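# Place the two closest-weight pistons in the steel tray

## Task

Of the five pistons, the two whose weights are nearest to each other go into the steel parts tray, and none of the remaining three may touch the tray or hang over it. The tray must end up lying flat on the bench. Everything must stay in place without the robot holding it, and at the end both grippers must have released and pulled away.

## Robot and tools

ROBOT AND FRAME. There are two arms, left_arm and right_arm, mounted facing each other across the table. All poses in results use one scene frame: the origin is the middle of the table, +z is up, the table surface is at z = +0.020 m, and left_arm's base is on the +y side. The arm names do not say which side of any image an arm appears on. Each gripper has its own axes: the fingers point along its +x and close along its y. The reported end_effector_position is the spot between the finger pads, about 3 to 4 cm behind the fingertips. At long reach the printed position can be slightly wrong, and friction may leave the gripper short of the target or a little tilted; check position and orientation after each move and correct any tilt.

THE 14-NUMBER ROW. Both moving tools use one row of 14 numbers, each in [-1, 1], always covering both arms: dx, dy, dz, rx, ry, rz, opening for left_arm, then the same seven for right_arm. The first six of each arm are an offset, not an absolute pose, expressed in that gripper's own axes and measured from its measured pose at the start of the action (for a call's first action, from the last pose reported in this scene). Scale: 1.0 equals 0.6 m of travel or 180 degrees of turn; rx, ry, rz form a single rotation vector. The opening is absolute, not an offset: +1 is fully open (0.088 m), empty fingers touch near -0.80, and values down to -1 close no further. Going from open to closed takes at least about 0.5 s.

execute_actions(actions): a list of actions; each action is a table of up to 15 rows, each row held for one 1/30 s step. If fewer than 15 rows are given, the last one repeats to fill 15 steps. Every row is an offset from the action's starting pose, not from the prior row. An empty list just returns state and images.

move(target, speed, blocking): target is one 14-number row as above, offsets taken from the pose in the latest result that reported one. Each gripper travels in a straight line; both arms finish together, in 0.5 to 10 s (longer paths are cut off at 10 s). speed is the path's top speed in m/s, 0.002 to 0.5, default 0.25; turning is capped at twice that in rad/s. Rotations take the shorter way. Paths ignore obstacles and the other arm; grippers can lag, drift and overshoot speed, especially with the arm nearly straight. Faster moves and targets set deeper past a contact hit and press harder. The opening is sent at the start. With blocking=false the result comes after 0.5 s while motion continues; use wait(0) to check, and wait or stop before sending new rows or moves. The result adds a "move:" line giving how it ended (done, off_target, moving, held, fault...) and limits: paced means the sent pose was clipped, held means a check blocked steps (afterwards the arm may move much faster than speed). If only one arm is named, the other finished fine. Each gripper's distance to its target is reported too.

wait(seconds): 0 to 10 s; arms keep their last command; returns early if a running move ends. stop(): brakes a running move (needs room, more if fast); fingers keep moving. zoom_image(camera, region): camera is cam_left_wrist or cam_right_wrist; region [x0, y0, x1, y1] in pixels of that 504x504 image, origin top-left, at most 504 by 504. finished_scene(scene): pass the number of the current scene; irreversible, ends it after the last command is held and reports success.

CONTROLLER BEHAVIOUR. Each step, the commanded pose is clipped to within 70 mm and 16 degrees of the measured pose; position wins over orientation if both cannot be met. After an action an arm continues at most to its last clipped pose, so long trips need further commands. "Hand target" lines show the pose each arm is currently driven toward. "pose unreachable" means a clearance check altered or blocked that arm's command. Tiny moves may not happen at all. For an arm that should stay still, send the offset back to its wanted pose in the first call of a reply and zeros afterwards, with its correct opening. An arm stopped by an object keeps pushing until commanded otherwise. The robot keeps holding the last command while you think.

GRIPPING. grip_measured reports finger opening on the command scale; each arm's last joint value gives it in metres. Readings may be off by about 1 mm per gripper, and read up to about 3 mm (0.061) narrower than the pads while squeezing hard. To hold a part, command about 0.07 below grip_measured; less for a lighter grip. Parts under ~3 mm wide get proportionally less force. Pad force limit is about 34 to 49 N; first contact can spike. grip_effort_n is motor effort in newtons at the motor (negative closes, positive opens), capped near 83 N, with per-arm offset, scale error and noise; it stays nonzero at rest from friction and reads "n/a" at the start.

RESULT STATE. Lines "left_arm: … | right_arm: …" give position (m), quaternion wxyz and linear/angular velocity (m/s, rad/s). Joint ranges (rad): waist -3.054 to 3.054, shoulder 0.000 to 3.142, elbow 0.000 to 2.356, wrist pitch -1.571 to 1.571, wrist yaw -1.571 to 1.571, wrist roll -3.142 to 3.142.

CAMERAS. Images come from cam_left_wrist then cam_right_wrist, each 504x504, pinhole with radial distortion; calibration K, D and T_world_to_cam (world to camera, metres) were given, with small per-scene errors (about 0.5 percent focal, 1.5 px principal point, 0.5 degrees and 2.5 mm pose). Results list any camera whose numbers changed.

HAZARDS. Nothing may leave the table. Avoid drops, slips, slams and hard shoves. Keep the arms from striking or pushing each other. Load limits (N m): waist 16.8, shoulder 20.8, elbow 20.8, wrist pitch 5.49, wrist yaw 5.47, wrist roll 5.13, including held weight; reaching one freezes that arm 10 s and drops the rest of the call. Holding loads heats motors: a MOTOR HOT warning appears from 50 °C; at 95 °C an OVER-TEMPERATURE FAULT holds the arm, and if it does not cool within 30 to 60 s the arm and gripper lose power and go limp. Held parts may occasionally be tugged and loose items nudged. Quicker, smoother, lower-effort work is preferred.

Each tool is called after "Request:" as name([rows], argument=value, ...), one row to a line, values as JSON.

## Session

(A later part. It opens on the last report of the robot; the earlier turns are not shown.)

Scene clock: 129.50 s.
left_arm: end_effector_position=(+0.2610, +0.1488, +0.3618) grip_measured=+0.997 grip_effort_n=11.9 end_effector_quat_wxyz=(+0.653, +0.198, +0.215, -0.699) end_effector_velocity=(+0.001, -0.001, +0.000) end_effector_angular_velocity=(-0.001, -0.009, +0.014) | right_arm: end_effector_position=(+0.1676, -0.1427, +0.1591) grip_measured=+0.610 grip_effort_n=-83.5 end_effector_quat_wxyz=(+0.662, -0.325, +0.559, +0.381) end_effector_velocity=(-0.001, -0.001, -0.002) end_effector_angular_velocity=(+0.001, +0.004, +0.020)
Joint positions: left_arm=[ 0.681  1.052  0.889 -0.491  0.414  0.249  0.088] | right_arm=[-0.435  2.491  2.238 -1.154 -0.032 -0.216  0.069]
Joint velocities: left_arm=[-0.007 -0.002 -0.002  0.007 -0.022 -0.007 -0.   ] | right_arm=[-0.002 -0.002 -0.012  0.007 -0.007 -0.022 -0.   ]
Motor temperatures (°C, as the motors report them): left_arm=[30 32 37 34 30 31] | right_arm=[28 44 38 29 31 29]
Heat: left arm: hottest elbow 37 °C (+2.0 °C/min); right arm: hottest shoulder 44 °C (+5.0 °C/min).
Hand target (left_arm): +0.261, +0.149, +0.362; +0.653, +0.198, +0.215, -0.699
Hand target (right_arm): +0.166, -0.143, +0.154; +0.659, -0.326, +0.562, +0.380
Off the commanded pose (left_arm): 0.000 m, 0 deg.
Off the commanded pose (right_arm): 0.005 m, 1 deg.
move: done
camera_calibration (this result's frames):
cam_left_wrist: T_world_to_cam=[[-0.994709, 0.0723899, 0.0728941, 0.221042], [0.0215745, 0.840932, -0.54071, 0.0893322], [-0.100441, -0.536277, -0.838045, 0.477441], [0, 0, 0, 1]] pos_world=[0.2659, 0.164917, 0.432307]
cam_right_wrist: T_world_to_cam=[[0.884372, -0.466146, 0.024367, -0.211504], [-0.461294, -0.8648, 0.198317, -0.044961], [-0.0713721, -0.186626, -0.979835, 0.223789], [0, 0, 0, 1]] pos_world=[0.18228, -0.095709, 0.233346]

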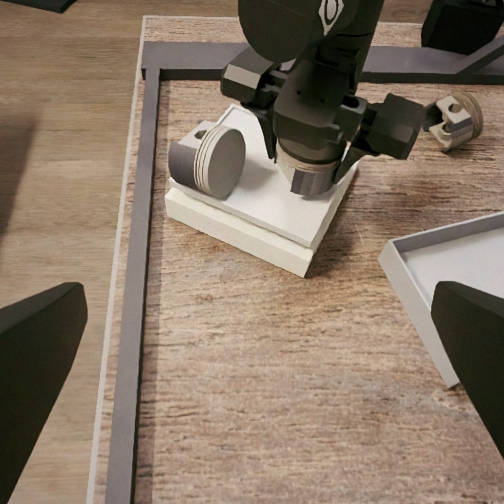

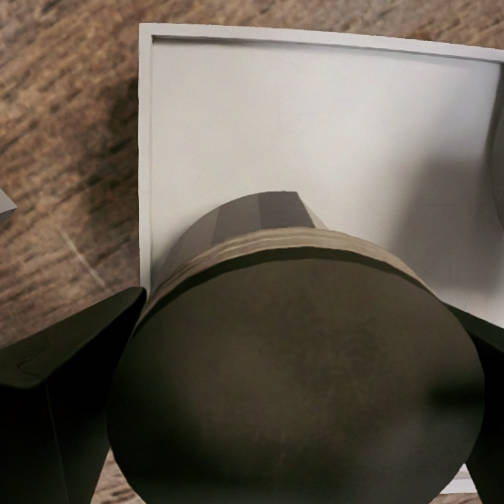

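Request:
move(target=[0,0,0,0,0,0,1,0.02,-0.006,0,0,0.02,0,0.4], speed=0.03)

Request:
move(target=[0,0,0,0,0,0,1,0,0,0,0,0,0,1])

Request:
move(target=[0,0,0,0,0,0,1,-0.12,0,-0.04,0,0,0,1])

Scene clock: 132.80 s.
left_arm: end_effector_position=(+0.2610, +0.1488, +0.3618) grip_measured=+0.997 grip_effort_n=11.9 end_effector_quat_wxyz=(+0.653, +0.198, +0.215, -0.699) end_effector_velocity=(+0.000, -0.000, +0.001) end_effector_angular_velocity=(-0.004, -0.001, +0.007) | right_arm: end_effector_position=(+0.1681, -0.1441, +0.1482) grip_measured=+0.610 grip_effort_n=-83.5 end_effector_quat_wxyz=(+0.645, -0.334, +0.578, +0.372) end_effector_velocity=(+0.001, -0.006, +0.000) end_effector_angular_velocity=(-0.018, +0.005, -0.001)
Joint positions: left_arm=[ 0.681  1.052  0.889 -0.491  0.414  0.249  0.088] | right_arm=[-0.435  2.568  2.344 -1.241 -0.023 -0.216  0.069]
Joint velocities: left_arm=[-0.002 -0.002 -0.002  0.007 -0.007 -0.007 -0.   ] | right_arm=[-0.007  0.002  0.007 -0.022  0.007 -0.007 -0.001]
Motor temperatures (°C, as the motors report them): left_arm=[30 32 37 34 30 31] | right_arm=[28 45 38 29 31 29]
Heat: left arm: hottest elbow 37 °C (+2.0 °C/min); right arm: hottest shoulder 45 °C (+6.1 °C/min).
Hand target (left_arm): +0.261, +0.149, +0.362; +0.653, +0.198, +0.215, -0.699
Hand target (right_arm): +0.171, -0.143, +0.147; +0.647, -0.335, +0.576, +0.371
Off the commanded pose (left_arm): 0.000 m, 0 deg.
Off the commanded pose (right_arm): 0.004 m, 0 deg.
joint sent to its limit (right arm) — the command would take joint 3 (elbow) past its upper limit, so that joint was sent only as far as its limit.
move: done
camera_calibration (this result's frames):
cam_left_wrist: T_world_to_cam=[[-0.994709, 0.0723899, 0.0728941, 0.221042], [0.0215745, 0.840932, -0.54071, 0.0893322], [-0.100441, -0.536277, -0.838045, 0.477441], [0, 0, 0, 1]] pos_world=[0.2659, 0.164917, 0.432307]
cam_right_wrist: T_world_to_cam=[[0.884487, -0.466191, 0.0186489, -0.21156], [-0.455114, -0.853291, 0.254491, -0.0515553], [-0.102729, -0.233581, -0.966895, 0.20949], [0, 0, 0, 1]] pos_world=[0.185179, -0.0936862, 0.219621]

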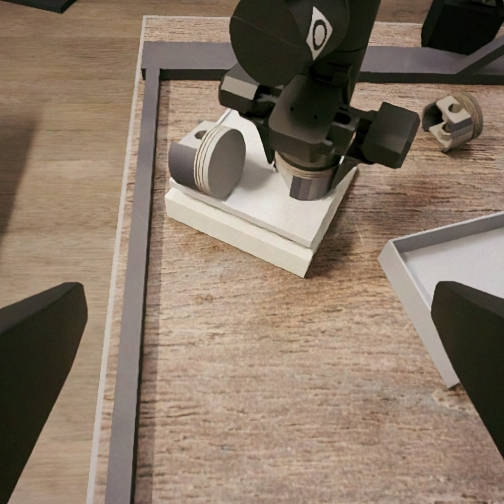

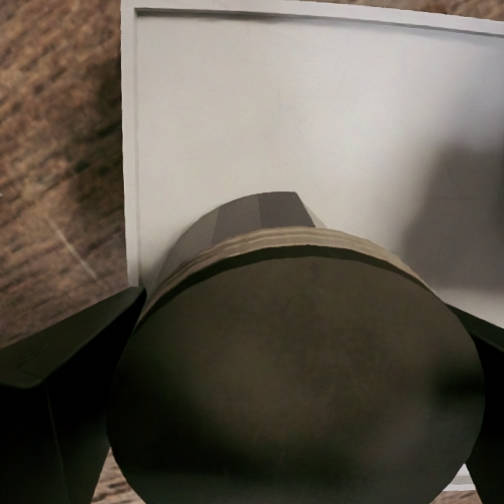

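Scene clock: 133.53 s.
left_arm: end_effector_position=(+0.2610, +0.1488, +0.3618) grip_measured=+0.997 grip_effort_n=11.9 end_effector_quat_wxyz=(+0.653, +0.198, +0.215, -0.699) end_effector_velocity=(-0.001, -0.001, +0.001) end_effector_angular_velocity=(-0.003, +0.011, +0.011) | right_arm: end_effector_position=(+0.1681, -0.1441, +0.1482) grip_measured=+0.977 grip_effort_n=20.2 end_effector_quat_wxyz=(+0.645, -0.334, +0.578, +0.372) end_effector_velocity=(-0.001, -0.001, +0.003) end_effector_angular_velocity=(+0.003, +0.006, +0.006)
Joint positions: left_arm=[ 0.681  1.052  0.889 -0.491  0.414  0.249  0.088] | right_arm=[-0.435  2.568  2.344 -1.241 -0.023 -0.216  0.087]
Joint velocities: left_arm=[-0.007 -0.002 -0.002  0.007 -0.007 -0.022 -0.   ] | right_arm=[-0.002 -0.007 -0.002 -0.007 -0.007 -0.007  0.001]
Motor temperatures (°C, as the motors report them): left_arm=[30 32 37 34 30 31] | right_arm=[28 45 38 29 31 29]
Heat: left arm: hottest elbow 37 °C (+2.0 °C/min); right arm: hottest shoulder 45 °C (+6.0 °C/min).
Hand target (left_arm): +0.261, +0.149, +0.362; +0.653, +0.198, +0.215, -0.699
Hand target (right_arm): +0.168, -0.144, +0.148; +0.645, -0.334, +0.578, +0.372
Off the commanded pose (left_arm): 0.000 m, 0 deg.
Off the commanded pose (right_arm): 0.000 m, 0 deg.
move: done
camera_calibration (this result's frames):
cam_left_wrist: T_world_to_cam=[[-0.994709, 0.0723899, 0.0728941, 0.221042], [0.0215745, 0.840932, -0.54071, 0.0893322], [-0.100441, -0.536277, -0.838045, 0.477441], [0, 0, 0, 1]] pos_world=[0.2659, 0.164917, 0.432307]
cam_right_wrist: T_world_to_cam=[[0.884487, -0.466191, 0.0186489, -0.21156], [-0.455114, -0.853291, 0.254491, -0.0515553], [-0.102729, -0.233581, -0.966895, 0.20949], [0, 0, 0, 1]] pos_world=[0.185179, -0.0936862, 0.219621]

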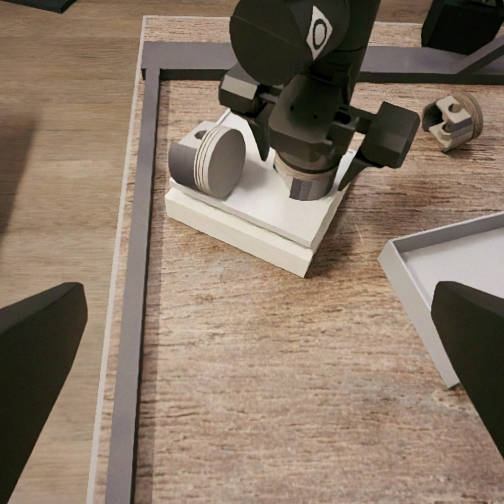

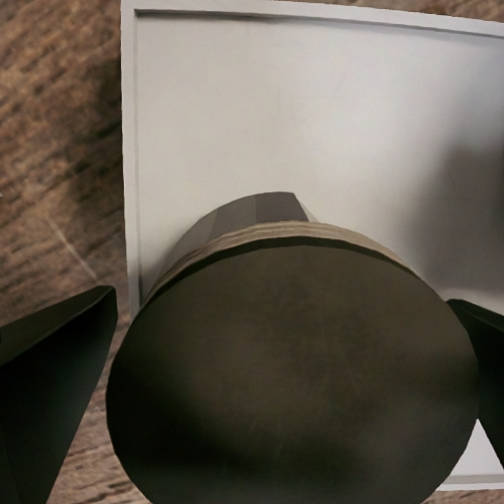

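Scene clock: 134.47 s.
left_arm: end_effector_position=(+0.2610, +0.1488, +0.3618) grip_measured=+0.997 grip_effort_n=11.9 end_effector_quat_wxyz=(+0.653, +0.198, +0.215, -0.699) end_effector_velocity=(+0.000, +0.000, -0.001) end_effector_angular_velocity=(-0.001, -0.011, -0.001) | right_arm: end_effector_position=(+0.1540, -0.1687, +0.2146) grip_measured=+0.979 grip_effort_n=19.8 end_effector_quat_wxyz=(+0.646, -0.334, +0.578, +0.371) end_effector_velocity=(-0.005, -0.005, +0.006) end_effector_angular_velocity=(-0.021, +0.009, +0.009)
Joint positions: left_arm=[ 0.681  1.052  0.889 -0.491  0.414  0.249  0.088] | right_arm=[-0.447  2.41   2.318 -1.371 -0.023 -0.227  0.087]
Joint velocities: left_arm=[-0.002 -0.002 -0.007  0.007 -0.007  0.007 -0.   ] | right_arm=[ 0.002 -0.012  0.002 -0.037  0.007 -0.007 -0.   ]
Motor temperatures (°C, as the motors report them): left_arm=[30 32 37 34 30 31] | right_arm=[28 45 38 29 31 29]
Heat: left arm: hottest elbow 37 °C (+2.0 °C/min); right arm: hottest shoulder 45 °C (+7.1 °C/min).
Hand target (left_arm): +0.261, +0.149, +0.362; +0.653, +0.198, +0.215, -0.699
Hand target (right_arm): +0.153, -0.171, +0.218; +0.645, -0.334, +0.578, +0.372
Off the commanded pose (left_arm): 0.000 m, 0 deg.
Off the commanded pose (right_arm): 0.004 m, 0 deg.
move: done
camera_calibration (this result's frames):
cam_left_wrist: T_world_to_cam=[[-0.994709, 0.0723899, 0.0728941, 0.221042], [0.0215745, 0.840932, -0.54071, 0.0893322], [-0.100441, -0.536277, -0.838045, 0.477441], [0, 0, 0, 1]] pos_world=[0.2659, 0.164917, 0.432307]
cam_right_wrist: T_world_to_cam=[[0.883875, -0.467278, 0.0203866, -0.212223], [-0.456749, -0.852931, 0.252763, -0.0951197], [-0.100722, -0.232723, -0.967313, 0.266426], [0, 0, 0, 1]] pos_world=[0.170967, -0.118294, 0.286086]

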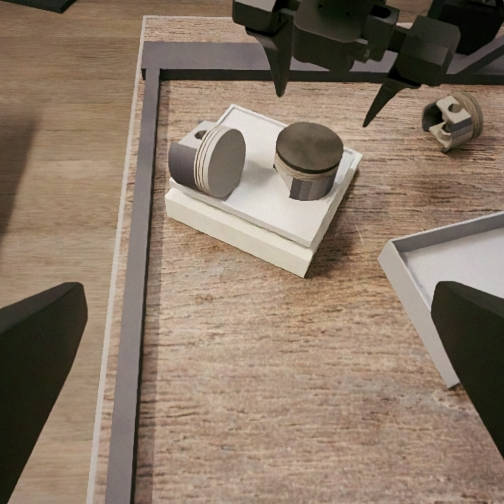

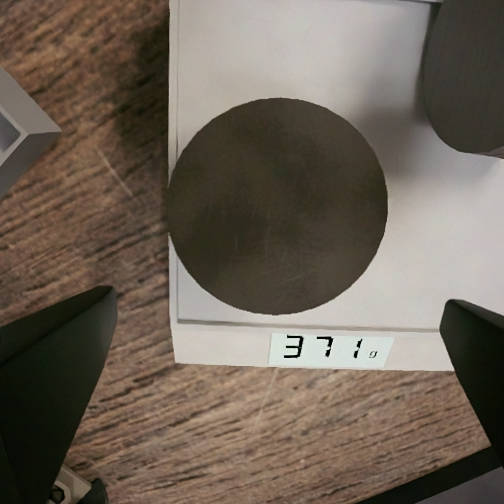

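Request:
move(target=[0,0,0,0,0,0,1,0.125,0,0.036,0,0,0,1], speed=0.1)

Request:
move(target=[0,0,0,0,0,0,1,0,0,0,0,0,0,0.4])

Request:
move(target=[0,0,0,0,0,0,1,-0.07,0,0,0,0,0,0.4], speed=0.1)

Request:
move(target=[0,0,0,0,0,0,1,-0.015,0.48,-0.13,-0.2,0,0.01,0.4])

Scene clock: 138.43 s.
left_arm: end_effector_position=(+0.2610, +0.1488, +0.3618) grip_measured=+0.997 grip_effort_n=11.9 end_effector_quat_wxyz=(+0.653, +0.198, +0.215, -0.699) end_effector_velocity=(+0.000, -0.000, +0.004) end_effector_angular_velocity=(-0.013, -0.005, +0.007) | right_arm: end_effector_position=(+0.1670, -0.1465, +0.1439) grip_measured=+0.979 grip_effort_n=20.2 end_effector_quat_wxyz=(+0.643, -0.334, +0.580, +0.371) end_effector_velocity=(+0.006, +0.006, +0.010) end_effector_angular_velocity=(+0.034, -0.025, +0.020)
Joint positions: left_arm=[ 0.681  1.052  0.889 -0.491  0.414  0.249  0.088] | right_arm=[-0.436  2.557  2.307 -1.22  -0.023 -0.217  0.087]
Joint velocities: left_arm=[-0.002 -0.007  0.002  0.007 -0.007 -0.007 -0.   ] | right_arm=[-0.002 -0.002  0.032  0.007 -0.007 -0.022 -0.   ]
Motor temperatures (°C, as the motors report them): left_arm=[30 32 37 34 30 31] | right_arm=[28 46 38 29 31 29]
Heat: left arm: hottest elbow 37 °C (+2.0 °C/min); right arm: hottest shoulder 46 °C (+7.1 °C/min).
Hand target (left_arm): +0.261, +0.149, +0.362; +0.653, +0.198, +0.215, -0.699
Hand target (right_arm): +0.168, -0.143, +0.142; +0.646, -0.334, +0.578, +0.371
Off the commanded pose (left_arm): 0.000 m, 0 deg.
Off the commanded pose (right_arm): 0.004 m, 0 deg.
move: done
camera_calibration (this result's frames):
cam_left_wrist: T_world_to_cam=[[-0.994709, 0.0723899, 0.0728941, 0.221042], [0.0215745, 0.840932, -0.54071, 0.0893322], [-0.100441, -0.536277, -0.838045, 0.477441], [0, 0, 0, 1]] pos_world=[0.2659, 0.164917, 0.432307]
cam_right_wrist: T_world_to_cam=[[0.884361, -0.466472, 0.0176075, -0.211474], [-0.454678, -0.852233, 0.25878, -0.0535404], [-0.105708, -0.23686, -0.965776, 0.204531], [0, 0, 0, 1]] pos_world=[0.184296, -0.0958302, 0.21511]

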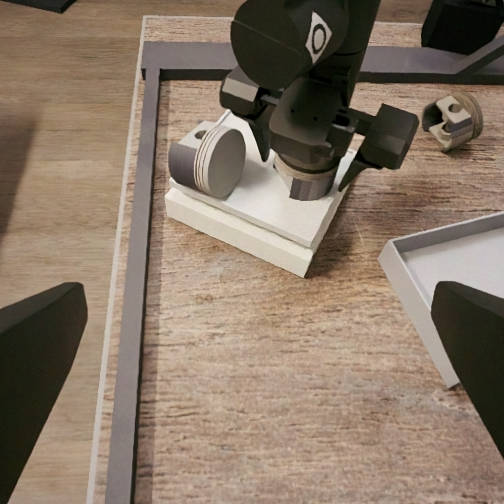

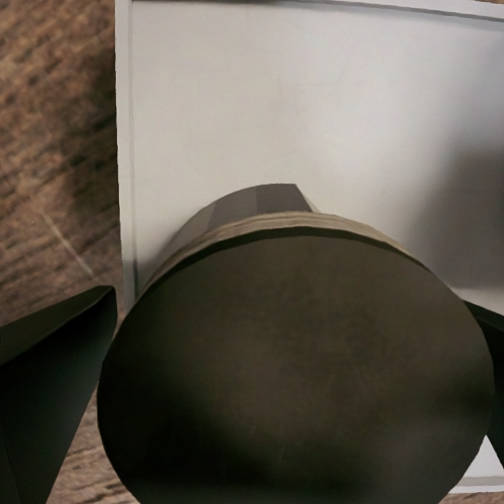

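Scene clock: 138.93 s.
left_arm: end_effector_position=(+0.2610, +0.1488, +0.3618) grip_measured=+0.997 grip_effort_n=12.3 end_effector_quat_wxyz=(+0.653, +0.198, +0.215, -0.699) end_effector_velocity=(-0.000, +0.001, -0.002) end_effector_angular_velocity=(+0.009, +0.005, +0.007) | right_arm: end_effector_position=(+0.1670, -0.1463, +0.1440) grip_measured=+0.611 grip_effort_n=-83.5 end_effector_quat_wxyz=(+0.644, -0.334, +0.580, +0.371) end_effector_velocity=(-0.004, -0.005, -0.001) end_effector_angular_velocity=(-0.015, +0.023, +0.006)
Joint positions: left_arm=[ 0.681  1.052  0.889 -0.491  0.414  0.249  0.088] | right_arm=[-0.436  2.557  2.308 -1.219 -0.023 -0.217  0.069]
Joint velocities: left_arm=[-0.002 -0.002 -0.002 -0.007 -0.007 -0.007 -0.   ] | right_arm=[-0.002 -0.002 -0.007 -0.022 -0.007 -0.007  0.   ]
Motor temperatures (°C, as the motors report them): left_arm=[30 32 37 34 30 31] | right_arm=[28 46 38 29 31 29]
Heat: left arm: hottest elbow 37 °C (+2.0 °C/min); right arm: hottest shoulder 46 °C (+7.0 °C/min).
Hand target (left_arm): +0.261, +0.149, +0.362; +0.653, +0.198, +0.215, -0.699
Hand target (right_arm): +0.167, -0.146, +0.144; +0.643, -0.334, +0.580, +0.371
Off the commanded pose (left_arm): 0.000 m, 0 deg.
Off the commanded pose (right_arm): 0.000 m, 0 deg.
move: done
camera_calibration (this result's frames):
cam_left_wrist: T_world_to_cam=[[-0.994709, 0.0723899, 0.0728941, 0.221042], [0.0215745, 0.840932, -0.54071, 0.0893322], [-0.100441, -0.536277, -0.838045, 0.477441], [0, 0, 0, 1]] pos_world=[0.2659, 0.164917, 0.432307]
cam_right_wrist: T_world_to_cam=[[0.884529, -0.466145, 0.0178017, -0.211336], [-0.454486, -0.852551, 0.258066, -0.0533437], [-0.105119, -0.236358, -0.965963, 0.204699], [0, 0, 0, 1]] pos_world=[0.184207, -0.0956092, 0.21526]

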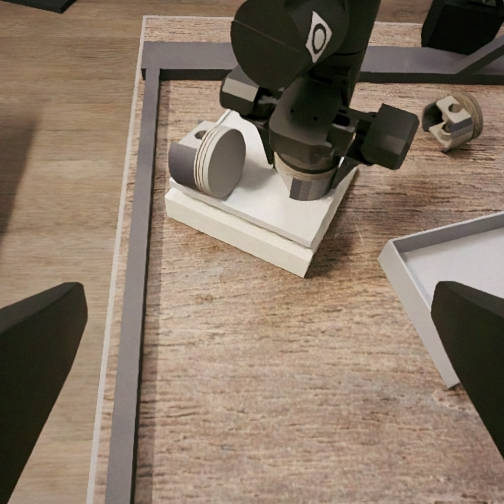

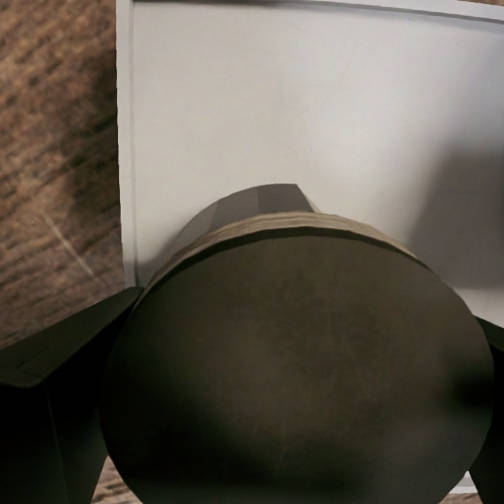

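Scene clock: 139.87 s.
left_arm: end_effector_position=(+0.2610, +0.1488, +0.3618) grip_measured=+0.997 grip_effort_n=11.9 end_effector_quat_wxyz=(+0.653, +0.198, +0.215, -0.699) end_effector_velocity=(-0.003, +0.002, -0.005) end_effector_angular_velocity=(+0.022, +0.009, -0.012) | right_arm: end_effector_position=(+0.1613, -0.1525, +0.1708) grip_measured=+0.611 grip_effort_n=-83.5 end_effector_quat_wxyz=(+0.640, -0.336, +0.583, +0.370) end_effector_velocity=(-0.002, +0.001, +0.002) end_effector_angular_velocity=(+0.013, +0.017, +0.007)
Joint positions: left_arm=[ 0.681  1.052  0.889 -0.491  0.414  0.249  0.088] | right_arm=[-0.436  2.52   2.345 -1.305 -0.023 -0.217  0.069]
Joint velocities: left_arm=[-0.002  0.002 -0.002 -0.022  0.007  0.007  0.   ] | right_arm=[-0.002 -0.002  0.002 -0.007 -0.022 -0.007 -0.   ]
Motor temperatures (°C, as the motors report them): left_arm=[30 32 37 34 30 31] | right_arm=[28 47 38 29 31 29]
Heat: left arm: hottest elbow 37 °C (+2.0 °C/min); right arm: hottest shoulder 47 °C (+8.0 °C/min).
Hand target (left_arm): +0.261, +0.149, +0.362; +0.653, +0.198, +0.215, -0.699
Hand target (right_arm): +0.165, -0.151, +0.186; +0.652, -0.331, +0.571, +0.374
Off the commanded pose (left_arm): 0.000 m, 0 deg.
Off the commanded pose (right_arm): 0.016 m, 1 deg.
joint sent to its limit (right arm) — the command would take joint 3 (elbow) past its upper limit, so that joint was sent only as far as its limit.
move: off_target (right_arm)
camera_calibration (this result's frames):
cam_left_wrist: T_world_to_cam=[[-0.994709, 0.0723899, 0.0728941, 0.221042], [0.0215745, 0.840932, -0.54071, 0.0893322], [-0.100441, -0.536277, -0.838045, 0.477441], [0, 0, 0, 1]] pos_world=[0.2659, 0.164917, 0.432307]
cam_right_wrist: T_world_to_cam=[[0.884648, -0.466015, 0.0150827, -0.209199], [-0.452587, -0.850481, 0.268043, -0.0698407], [-0.112085, -0.24395, -0.963289, 0.227978], [0, 0, 0, 1]] pos_world=[0.179011, -0.101273, 0.241484]

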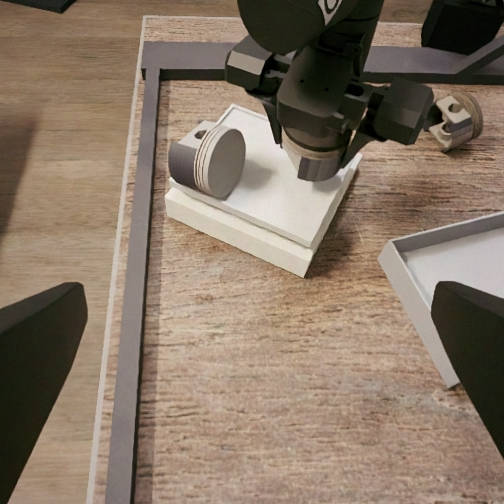

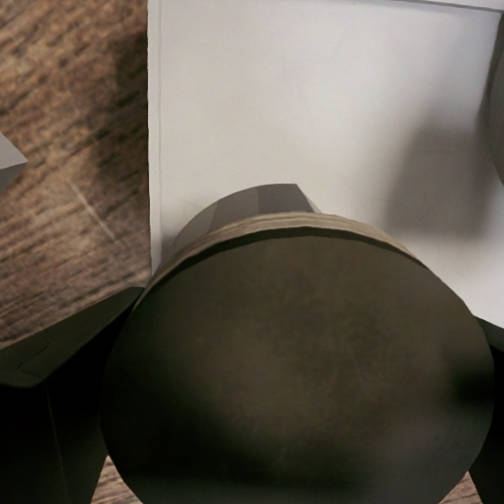

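Scene clock: 141.67 s.
left_arm: end_effector_position=(+0.2610, +0.1488, +0.3618) grip_measured=+0.997 grip_effort_n=11.9 end_effector_quat_wxyz=(+0.653, +0.198, +0.215, -0.699) end_effector_velocity=(-0.003, +0.001, -0.001) end_effector_angular_velocity=(+0.002, +0.021, -0.011) | right_arm: end_effector_position=(-0.1273, -0.0772, +0.1717) grip_measured=+0.611 grip_effort_n=-83.5 end_effector_quat_wxyz=(+0.495, -0.509, +0.449, +0.543) end_effector_velocity=(-0.000, -0.002, +0.000) end_effector_angular_velocity=(-0.007, +0.007, +0.005)
Joint positions: left_arm=[ 0.681  1.052  0.889 -0.491  0.414  0.249  0.088] | right_arm=[ 0.193  2.25   1.875 -1.115 -0.001 -0.22   0.069]
Joint velocities: left_arm=[ 0.002 -0.002 -0.002 -0.007  0.022 -0.007 -0.   ] | right_arm=[-0.002 -0.002 -0.002 -0.007 -0.007 -0.007 -0.   ]
Motor temperatures (°C, as the motors report them): left_arm=[30 32 37 34 30 31] | right_arm=[28 47 38 29 31 29]
Heat: left arm: hottest elbow 37 °C (+1.0 °C/min); right arm: hottest shoulder 47 °C (+7.0 °C/min).
Hand target (left_arm): +0.261, +0.149, +0.362; +0.653, +0.198, +0.215, -0.699
Hand target (right_arm): -0.128, -0.073, +0.177; +0.500, -0.505, +0.445, +0.545
Off the commanded pose (left_arm): 0.000 m, 0 deg.
Off the commanded pose (right_arm): 0.002 m, 1 deg.
move: done
camera_calibration (this result's frames):
cam_left_wrist: T_world_to_cam=[[-0.994709, 0.0723899, 0.0728941, 0.221042], [0.0215745, 0.840932, -0.54071, 0.0893322], [-0.100441, -0.536277, -0.838045, 0.477441], [0, 0, 0, 1]] pos_world=[0.2659, 0.164917, 0.432307]
cam_right_wrist: T_world_to_cam=[[0.988844, 0.145191, 0.0332873, 0.138516], [0.130019, -0.950341, 0.28275, -0.0727579], [0.072687, -0.275268, -0.958616, 0.235249], [0, 0, 0, 1]] pos_world=[-0.14461, -0.0244996, 0.241475]

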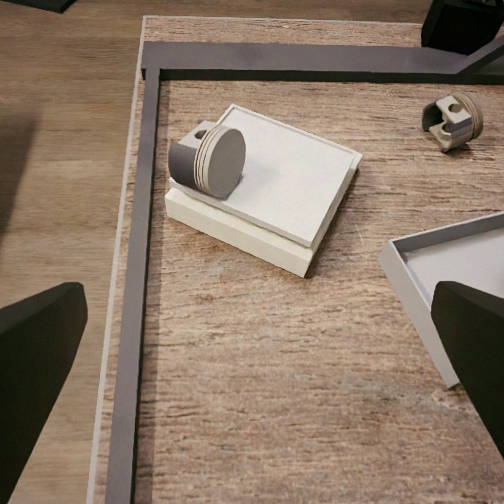

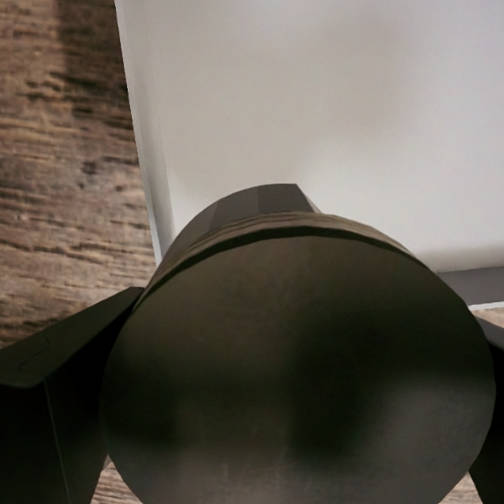

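Request:
move(target=[0,0,0,0,0,0,1,0.02,-0.04,0.08,-0.04,0,0,0.4])

Request:
move(target=[0,0,0,0,0,0,1,0.135,0,0,0,0,0,0.4], speed=0.07)

Scene clock: 144.30 s.
left_arm: end_effector_position=(+0.2610, +0.1488, +0.3618) grip_measured=+0.997 grip_effort_n=11.9 end_effector_quat_wxyz=(+0.653, +0.198, +0.215, -0.699) end_effector_velocity=(-0.000, +0.001, +0.000) end_effector_angular_velocity=(+0.005, +0.003, +0.007) | right_arm: end_effector_position=(-0.1094, -0.0301, +0.1610) grip_measured=+0.611 grip_effort_n=-83.5 end_effector_quat_wxyz=(+0.461, -0.540, +0.417, +0.567) end_effector_velocity=(-0.001, -0.005, +0.000) end_effector_angular_velocity=(-0.045, +0.013, +0.005)
Joint positions: left_arm=[ 0.681  1.052  0.889 -0.491  0.414  0.249  0.088] | right_arm=[ 0.168  2.519  2.307 -1.286 -0.001 -0.368  0.069]
Joint velocities: left_arm=[-0.002 -0.002  0.002 -0.007 -0.007 -0.007 -0.   ] | right_arm=[-0.002  0.037  0.071 -0.081 -0.007 -0.007 -0.   ]
Motor temperatures (°C, as the motors report them): left_arm=[30 32 37 34 30 31] | right_arm=[28 48 38 29 31 29]
Heat: left arm: hottest elbow 37 °C (+1.0 °C/min); right arm: hottest shoulder 48 °C (+6.1 °C/min).
Hand target (left_arm): +0.261, +0.149, +0.362; +0.653, +0.198, +0.215, -0.699
Hand target (right_arm): -0.108, -0.027, +0.163; -0.463, +0.539, -0.414, -0.570
Off the commanded pose (left_arm): 0.000 m, 0 deg.
Off the commanded pose (right_arm): 0.005 m, 1 deg.
move: done
camera_calibration (this result's frames):
cam_left_wrist: T_world_to_cam=[[-0.994709, 0.0723899, 0.0728941, 0.221042], [0.0215745, 0.840932, -0.54071, 0.0893322], [-0.100441, -0.536277, -0.838045, 0.477441], [0, 0, 0, 1]] pos_world=[0.2659, 0.164917, 0.432307]
cam_right_wrist: T_world_to_cam=[[0.963214, 0.265538, 0.0413277, 0.113858], [0.242322, -0.9247, 0.293616, -0.0159755], [0.116182, -0.272801, -0.95503, 0.240906], [0, 0, 0, 1]] pos_world=[-0.133787, 0.0207132, 0.230057]

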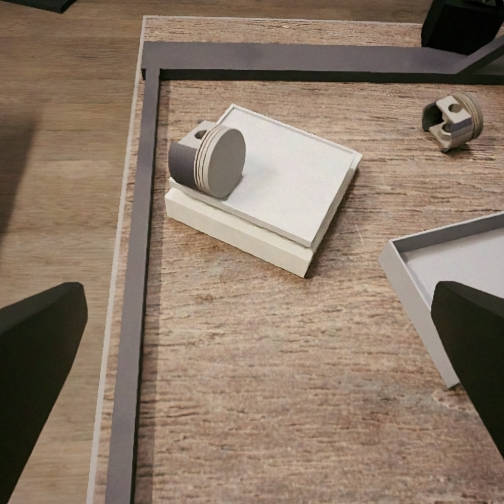

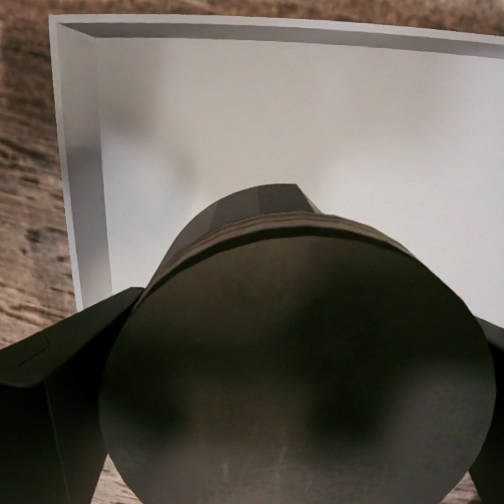

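Scene clock: 145.83 s.
left_arm: end_effector_position=(+0.2610, +0.1488, +0.3618) grip_measured=+0.997 grip_effort_n=11.9 end_effector_quat_wxyz=(+0.653, +0.198, +0.215, -0.699) end_effector_velocity=(-0.000, +0.001, -0.002) end_effector_angular_velocity=(+0.009, +0.005, +0.007) | right_arm: end_effector_position=(-0.1084, -0.0223, +0.0866) grip_measured=+0.611 grip_effort_n=-83.5 end_effector_quat_wxyz=(+0.464, -0.538, +0.413, +0.570) end_effector_velocity=(+0.003, +0.004, +0.001) end_effector_angular_velocity=(+0.021, -0.011, +0.004)
Joint positions: left_arm=[ 0.681  1.052  0.889 -0.491  0.414  0.249  0.088] | right_arm=[ 0.168  2.591  2.143 -1.038 -0.002 -0.368  0.069]
Joint velocities: left_arm=[-0.002 -0.002 -0.002 -0.007 -0.007 -0.007  0.   ] | right_arm=[-0.002 -0.002 -0.002  0.022  0.007 -0.007 -0.   ]
Motor temperatures (°C, as the motors report them): left_arm=[30 32 37 34 30 31] | right_arm=[28 48 38 29 31 29]
Heat: left arm: hottest elbow 37 °C (+1.0 °C/min); right arm: hottest shoulder 48 °C (+6.0 °C/min).
Hand target (left_arm): +0.261, +0.149, +0.362; +0.653, +0.198, +0.215, -0.699
Hand target (right_arm): -0.109, -0.025, +0.080; -0.461, +0.540, -0.417, -0.567
Off the commanded pose (left_arm): 0.000 m, 0 deg.
Off the commanded pose (right_arm): 0.007 m, 1 deg.
move: done
camera_calibration (this result's frames):
cam_left_wrist: T_world_to_cam=[[-0.994709, 0.0723899, 0.0728941, 0.221042], [0.0215745, 0.840932, -0.54071, 0.0893322], [-0.100441, -0.536277, -0.838045, 0.477441], [0, 0, 0, 1]] pos_world=[0.2659, 0.164917, 0.432307]
cam_right_wrist: T_world_to_cam=[[0.963053, 0.265416, 0.045637, 0.113518], [0.24244, -0.928212, 0.282215, 0.0138255], [0.117265, -0.260724, -0.958265, 0.172501], [0, 0, 0, 1]] pos_world=[-0.132904, 0.0276787, 0.15622]

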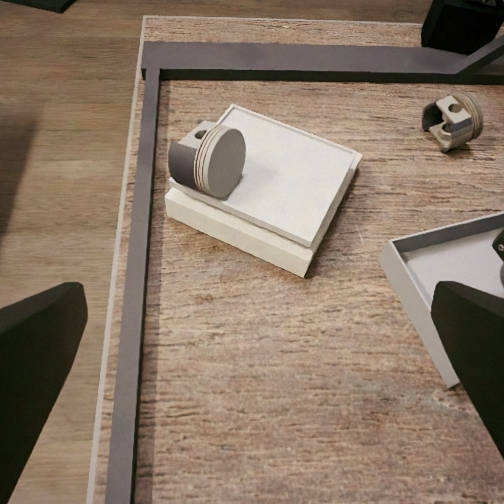

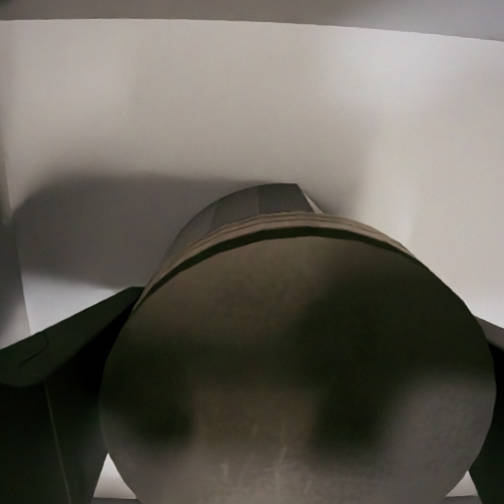

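Request:
move(target=[0,0,0,0,0,0,1,0.027,0,0,0,0,0,0.4], speed=0.03)

Request:
move(target=[0,0,0,0,0,0,1,0,0,0,0,0,0,1])

Request:
move(target=[0,0,0,0,0,0,1,-0.22,0,-0.05,0,0,0,1])

Request:
move(target=[0,0,0,0,0,0,1,-0.06,-0.5,-0.345,0.259,-0.167,-0.074,1])

Scene clock: 151.37 s.
left_arm: end_effector_position=(+0.2610, +0.1488, +0.3618) grip_measured=+0.997 grip_effort_n=11.9 end_effector_quat_wxyz=(+0.653, +0.198, +0.215, -0.699) end_effector_velocity=(+0.002, +0.004, -0.007) end_effector_angular_velocity=(+0.030, +0.005, +0.024) | right_arm: end_effector_position=(-0.1080, -0.0176, +0.0843) grip_measured=+0.611 grip_effort_n=-83.5 end_effector_quat_wxyz=(+0.470, -0.533, +0.407, +0.574) end_effector_velocity=(-0.000, -0.004, -0.003) end_effector_angular_velocity=(-0.016, +0.007, +0.020)
Joint positions: left_arm=[ 0.681  1.052  0.889 -0.491  0.414  0.249  0.088] | right_arm=[ 0.168  2.595  2.139 -1.009 -0.004 -0.368  0.069]
Joint velocities: left_arm=[ 0.002 -0.002 -0.007 -0.022 -0.022 -0.007 -0.   ] | right_arm=[-0.002  0.002 -0.007 -0.007 -0.007 -0.022 -0.   ]
Motor temperatures (°C, as the motors report them): left_arm=[30 32 37 35 30 31] | right_arm=[28 48 38 29 31 29]
Heat: left arm: hottest elbow 37 °C (+1.0 °C/min); right arm: hottest shoulder 48 °C (+7.1 °C/min).
Hand target (left_arm): +0.261, +0.149, +0.362; +0.653, +0.198, +0.215, -0.699
Hand target (right_arm): -0.108, -0.021, +0.071; -0.464, +0.538, -0.413, -0.569
Off the commanded pose (left_arm): 0.000 m, 0 deg.
Off the commanded pose (right_arm): 0.014 m, 1 deg.
move: off_target (right_arm)
camera_calibration (this result's frames):
cam_left_wrist: T_world_to_cam=[[-0.994709, 0.0723899, 0.0728941, 0.221042], [0.0215745, 0.840932, -0.54071, 0.0893322], [-0.100441, -0.536277, -0.838045, 0.477441], [0, 0, 0, 1]] pos_world=[0.2659, 0.164917, 0.432307]
cam_right_wrist: T_world_to_cam=[[0.962947, 0.264526, 0.0525316, 0.111375], [0.242198, -0.933899, 0.263006, 0.0201984], [0.118631, -0.240538, -0.963363, 0.172395], [0, 0, 0, 1]] pos_world=[-0.132592, 0.0308692, 0.154915]

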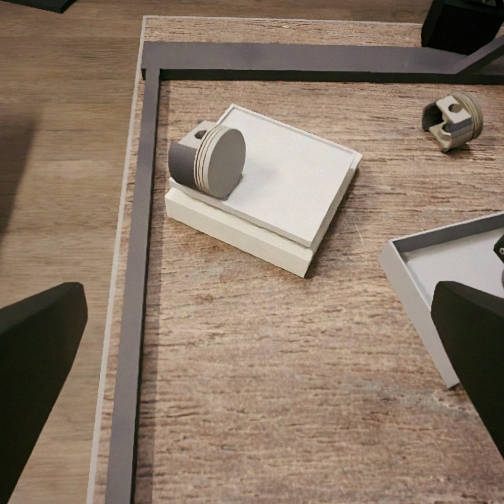

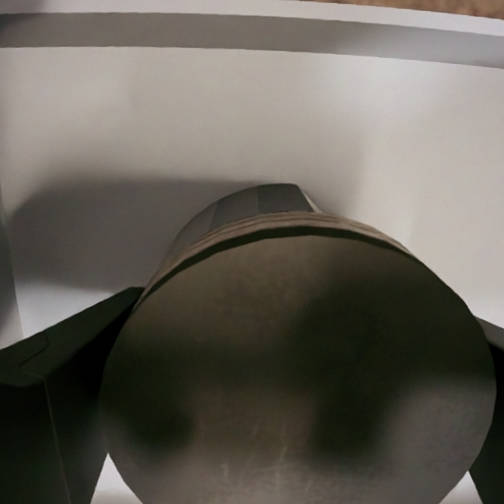

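Scene clock: 152.10 s.
left_arm: end_effector_position=(+0.2610, +0.1488, +0.3618) grip_measured=+0.997 grip_effort_n=11.4 end_effector_quat_wxyz=(+0.653, +0.198, +0.215, -0.699) end_effector_velocity=(+0.002, +0.001, -0.002) end_effector_angular_velocity=(+0.013, -0.003, +0.019) | right_arm: end_effector_position=(-0.1079, -0.0171, +0.0843) grip_measured=+0.977 grip_effort_n=19.8 end_effector_quat_wxyz=(+0.471, -0.533, +0.406, +0.574) end_effector_velocity=(-0.002, +0.000, -0.001) end_effector_angular_velocity=(+0.004, +0.008, -0.004)
Joint positions: left_arm=[ 0.681  1.052  0.889 -0.491  0.414  0.249  0.088] | right_arm=[ 0.168  2.595  2.139 -1.007 -0.003 -0.368  0.087]
Joint velocities: left_arm=[-0.002 -0.002 -0.002 -0.007 -0.022 -0.007 -0.   ] | right_arm=[ 0.002 -0.002 -0.007  0.007 -0.007  0.007  0.001]
Motor temperatures (°C, as the motors report them): left_arm=[30 32 37 35 30 31] | right_arm=[28 48 38 29 31 29]
Heat: left arm: hottest elbow 37 °C (+1.0 °C/min); right arm: hottest shoulder 48 °C (+7.0 °C/min).
Hand target (left_arm): +0.261, +0.149, +0.362; +0.653, +0.198, +0.215, -0.699
Hand target (right_arm): -0.108, -0.018, +0.084; -0.470, +0.533, -0.407, -0.573
Off the commanded pose (left_arm): 0.000 m, 0 deg.
Off the commanded pose (right_arm): 0.001 m, 0 deg.
move: done
camera_calibration (this result's frames):
cam_left_wrist: T_world_to_cam=[[-0.994709, 0.0723899, 0.0728941, 0.221042], [0.0215745, 0.840932, -0.54071, 0.0893322], [-0.100441, -0.536277, -0.838045, 0.477441], [0, 0, 0, 1]] pos_world=[0.2659, 0.164917, 0.432307]
cam_right_wrist: T_world_to_cam=[[0.962921, 0.264369, 0.0537824, 0.111013], [0.241979, -0.934489, 0.261105, 0.0207327], [0.119287, -0.238409, -0.963811, 0.172692], [0, 0, 0, 1]] pos_world=[-0.132513, 0.0311976, 0.155059]

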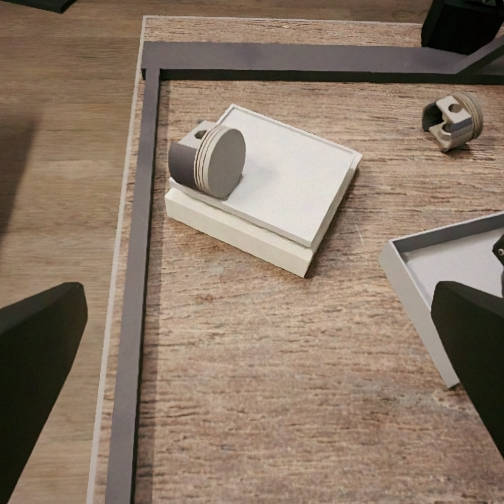

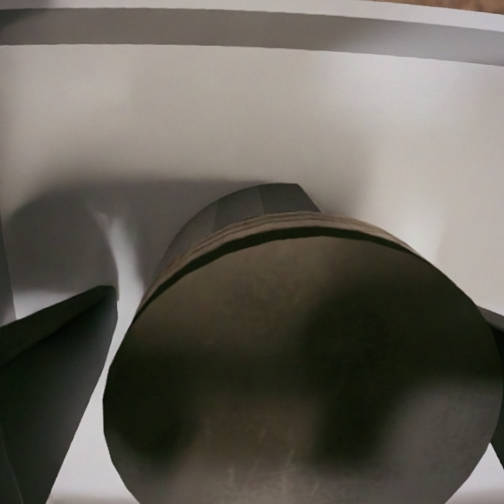

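Scene clock: 153.23 s.
left_arm: end_effector_position=(+0.2610, +0.1488, +0.3618) grip_measured=+0.997 grip_effort_n=11.9 end_effector_quat_wxyz=(+0.653, +0.198, +0.215, -0.699) end_effector_velocity=(-0.000, +0.001, -0.003) end_effector_angular_velocity=(+0.014, +0.019, +0.016) | right_arm: end_effector_position=(-0.1031, -0.0618, +0.2023) grip_measured=+0.979 grip_effort_n=20.2 end_effector_quat_wxyz=(+0.464, -0.538, +0.414, +0.569) end_effector_velocity=(+0.001, -0.008, +0.001) end_effector_angular_velocity=(-0.030, +0.010, +0.015)
Joint positions: left_arm=[ 0.681  1.052  0.889 -0.491  0.414  0.249  0.088] | right_arm=[ 0.145  2.33   2.132 -1.289 -0.004 -0.391  0.087]
Joint velocities: left_arm=[-0.002  0.002 -0.002 -0.007 -0.007 -0.022 -0.   ] | right_arm=[-0.007 -0.002  0.002 -0.037 -0.007 -0.022 -0.   ]
Motor temperatures (°C, as the motors report them): left_arm=[30 32 37 35 30 31] | right_arm=[28 49 38 29 31 29]
Heat: left arm: hottest elbow 37 °C (+1.0 °C/min); right arm: hottest shoulder 49 °C (+8.0 °C/min).
Hand target (left_arm): +0.261, +0.149, +0.362; +0.653, +0.198, +0.215, -0.699
Hand target (right_arm): -0.102, -0.060, +0.213; -0.471, +0.533, -0.406, -0.574
Off the commanded pose (left_arm): 0.000 m, 0 deg.
Off the commanded pose (right_arm): 0.010 m, 1 deg.
move: off_target (right_arm)
camera_calibration (this result's frames):
cam_left_wrist: T_world_to_cam=[[-0.994709, 0.0723899, 0.0728941, 0.221042], [0.0215745, 0.840932, -0.54071, 0.0893322], [-0.100441, -0.536277, -0.838045, 0.477441], [0, 0, 0, 1]] pos_world=[0.2659, 0.164917, 0.432307]
cam_right_wrist: T_world_to_cam=[[0.963244, 0.264824, 0.0450426, 0.113731], [0.241869, -0.927969, 0.2835, -0.0571328], [0.116876, -0.262185, -0.957914, 0.272254], [0, 0, 0, 1]] pos_world=[-0.127552, -0.0117553, 0.271871]

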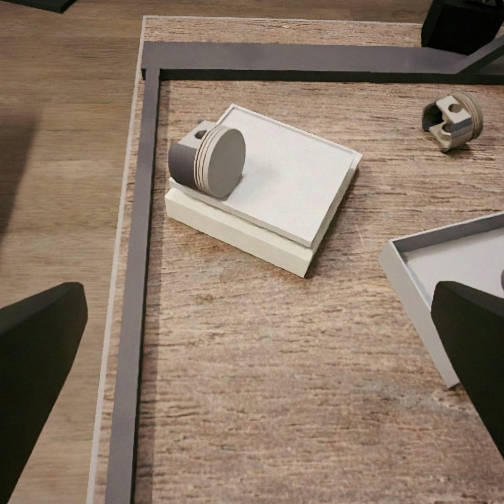

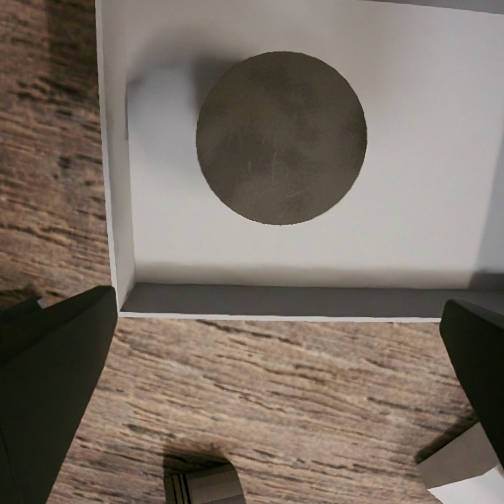

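Scene clock: 155.77 s.
left_arm: end_effector_position=(+0.2610, +0.1488, +0.3618) grip_measured=+0.997 grip_effort_n=11.9 end_effector_quat_wxyz=(+0.653, +0.198, +0.215, -0.699) end_effector_velocity=(-0.003, +0.003, -0.007) end_effector_angular_velocity=(+0.027, +0.011, -0.012) | right_arm: end_effector_position=(+0.2315, -0.2033, +0.2284) grip_measured=+0.979 grip_effort_n=19.8 end_effector_quat_wxyz=(+0.784, -0.202, +0.412, +0.418) end_effector_velocity=(-0.003, +0.004, -0.001) end_effector_angular_velocity=(+0.013, +0.020, +0.009)
Joint positions: left_arm=[ 0.681  1.052  0.889 -0.491  0.414  0.249  0.088] | right_arm=[-0.66   2.106  1.718 -0.602 -0.228 -0.283  0.087]
Joint velocities: left_arm=[-0.002  0.002 -0.007 -0.022  0.007  0.007 -0.   ] | right_arm=[ 0.002  0.007  0.007 -0.007 -0.022  0.007  0.   ]
Motor temperatures (°C, as the motors report them): left_arm=[30 32 37 35 30 31] | right_arm=[28 49 38 30 31 29]
Heat: left arm: hottest elbow 37 °C (+1.0 °C/min); right arm: hottest shoulder 49 °C (+9.0 °C/min).
Hand target (left_arm): +0.261, +0.149, +0.362; +0.653, +0.198, +0.215, -0.699
Hand target (right_arm): +0.236, -0.202, +0.229; +0.787, -0.198, +0.409, +0.418
Off the commanded pose (left_arm): 0.000 m, 0 deg.
Off the commanded pose (right_arm): 0.007 m, 1 deg.
move: done
camera_calibration (this result's frames):
cam_left_wrist: T_world_to_cam=[[-0.994709, 0.0723899, 0.0728941, 0.221042], [0.0215745, 0.840932, -0.54071, 0.0893322], [-0.100441, -0.536277, -0.838045, 0.477441], [0, 0, 0, 1]] pos_world=[0.2659, 0.164917, 0.432307]
cam_right_wrist: T_world_to_cam=[[0.836399, -0.548084, 0.00644992, -0.299384], [-0.529249, -0.810605, -0.250629, 0.047637], [0.142594, 0.206212, -0.968062, 0.31265], [0, 0, 0, 1]] pos_world=[0.231034, -0.189945, 0.316535]

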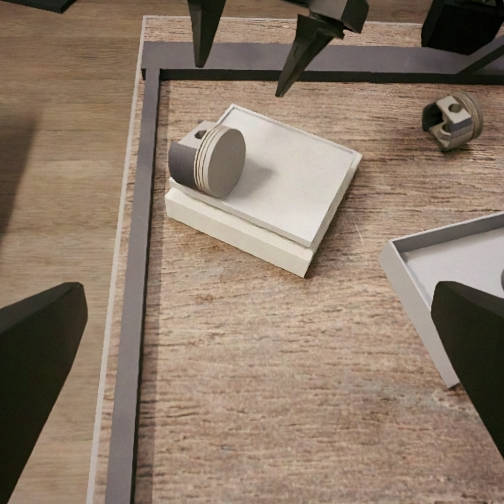

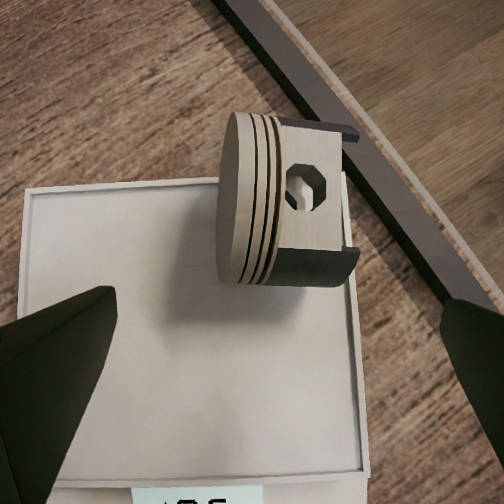

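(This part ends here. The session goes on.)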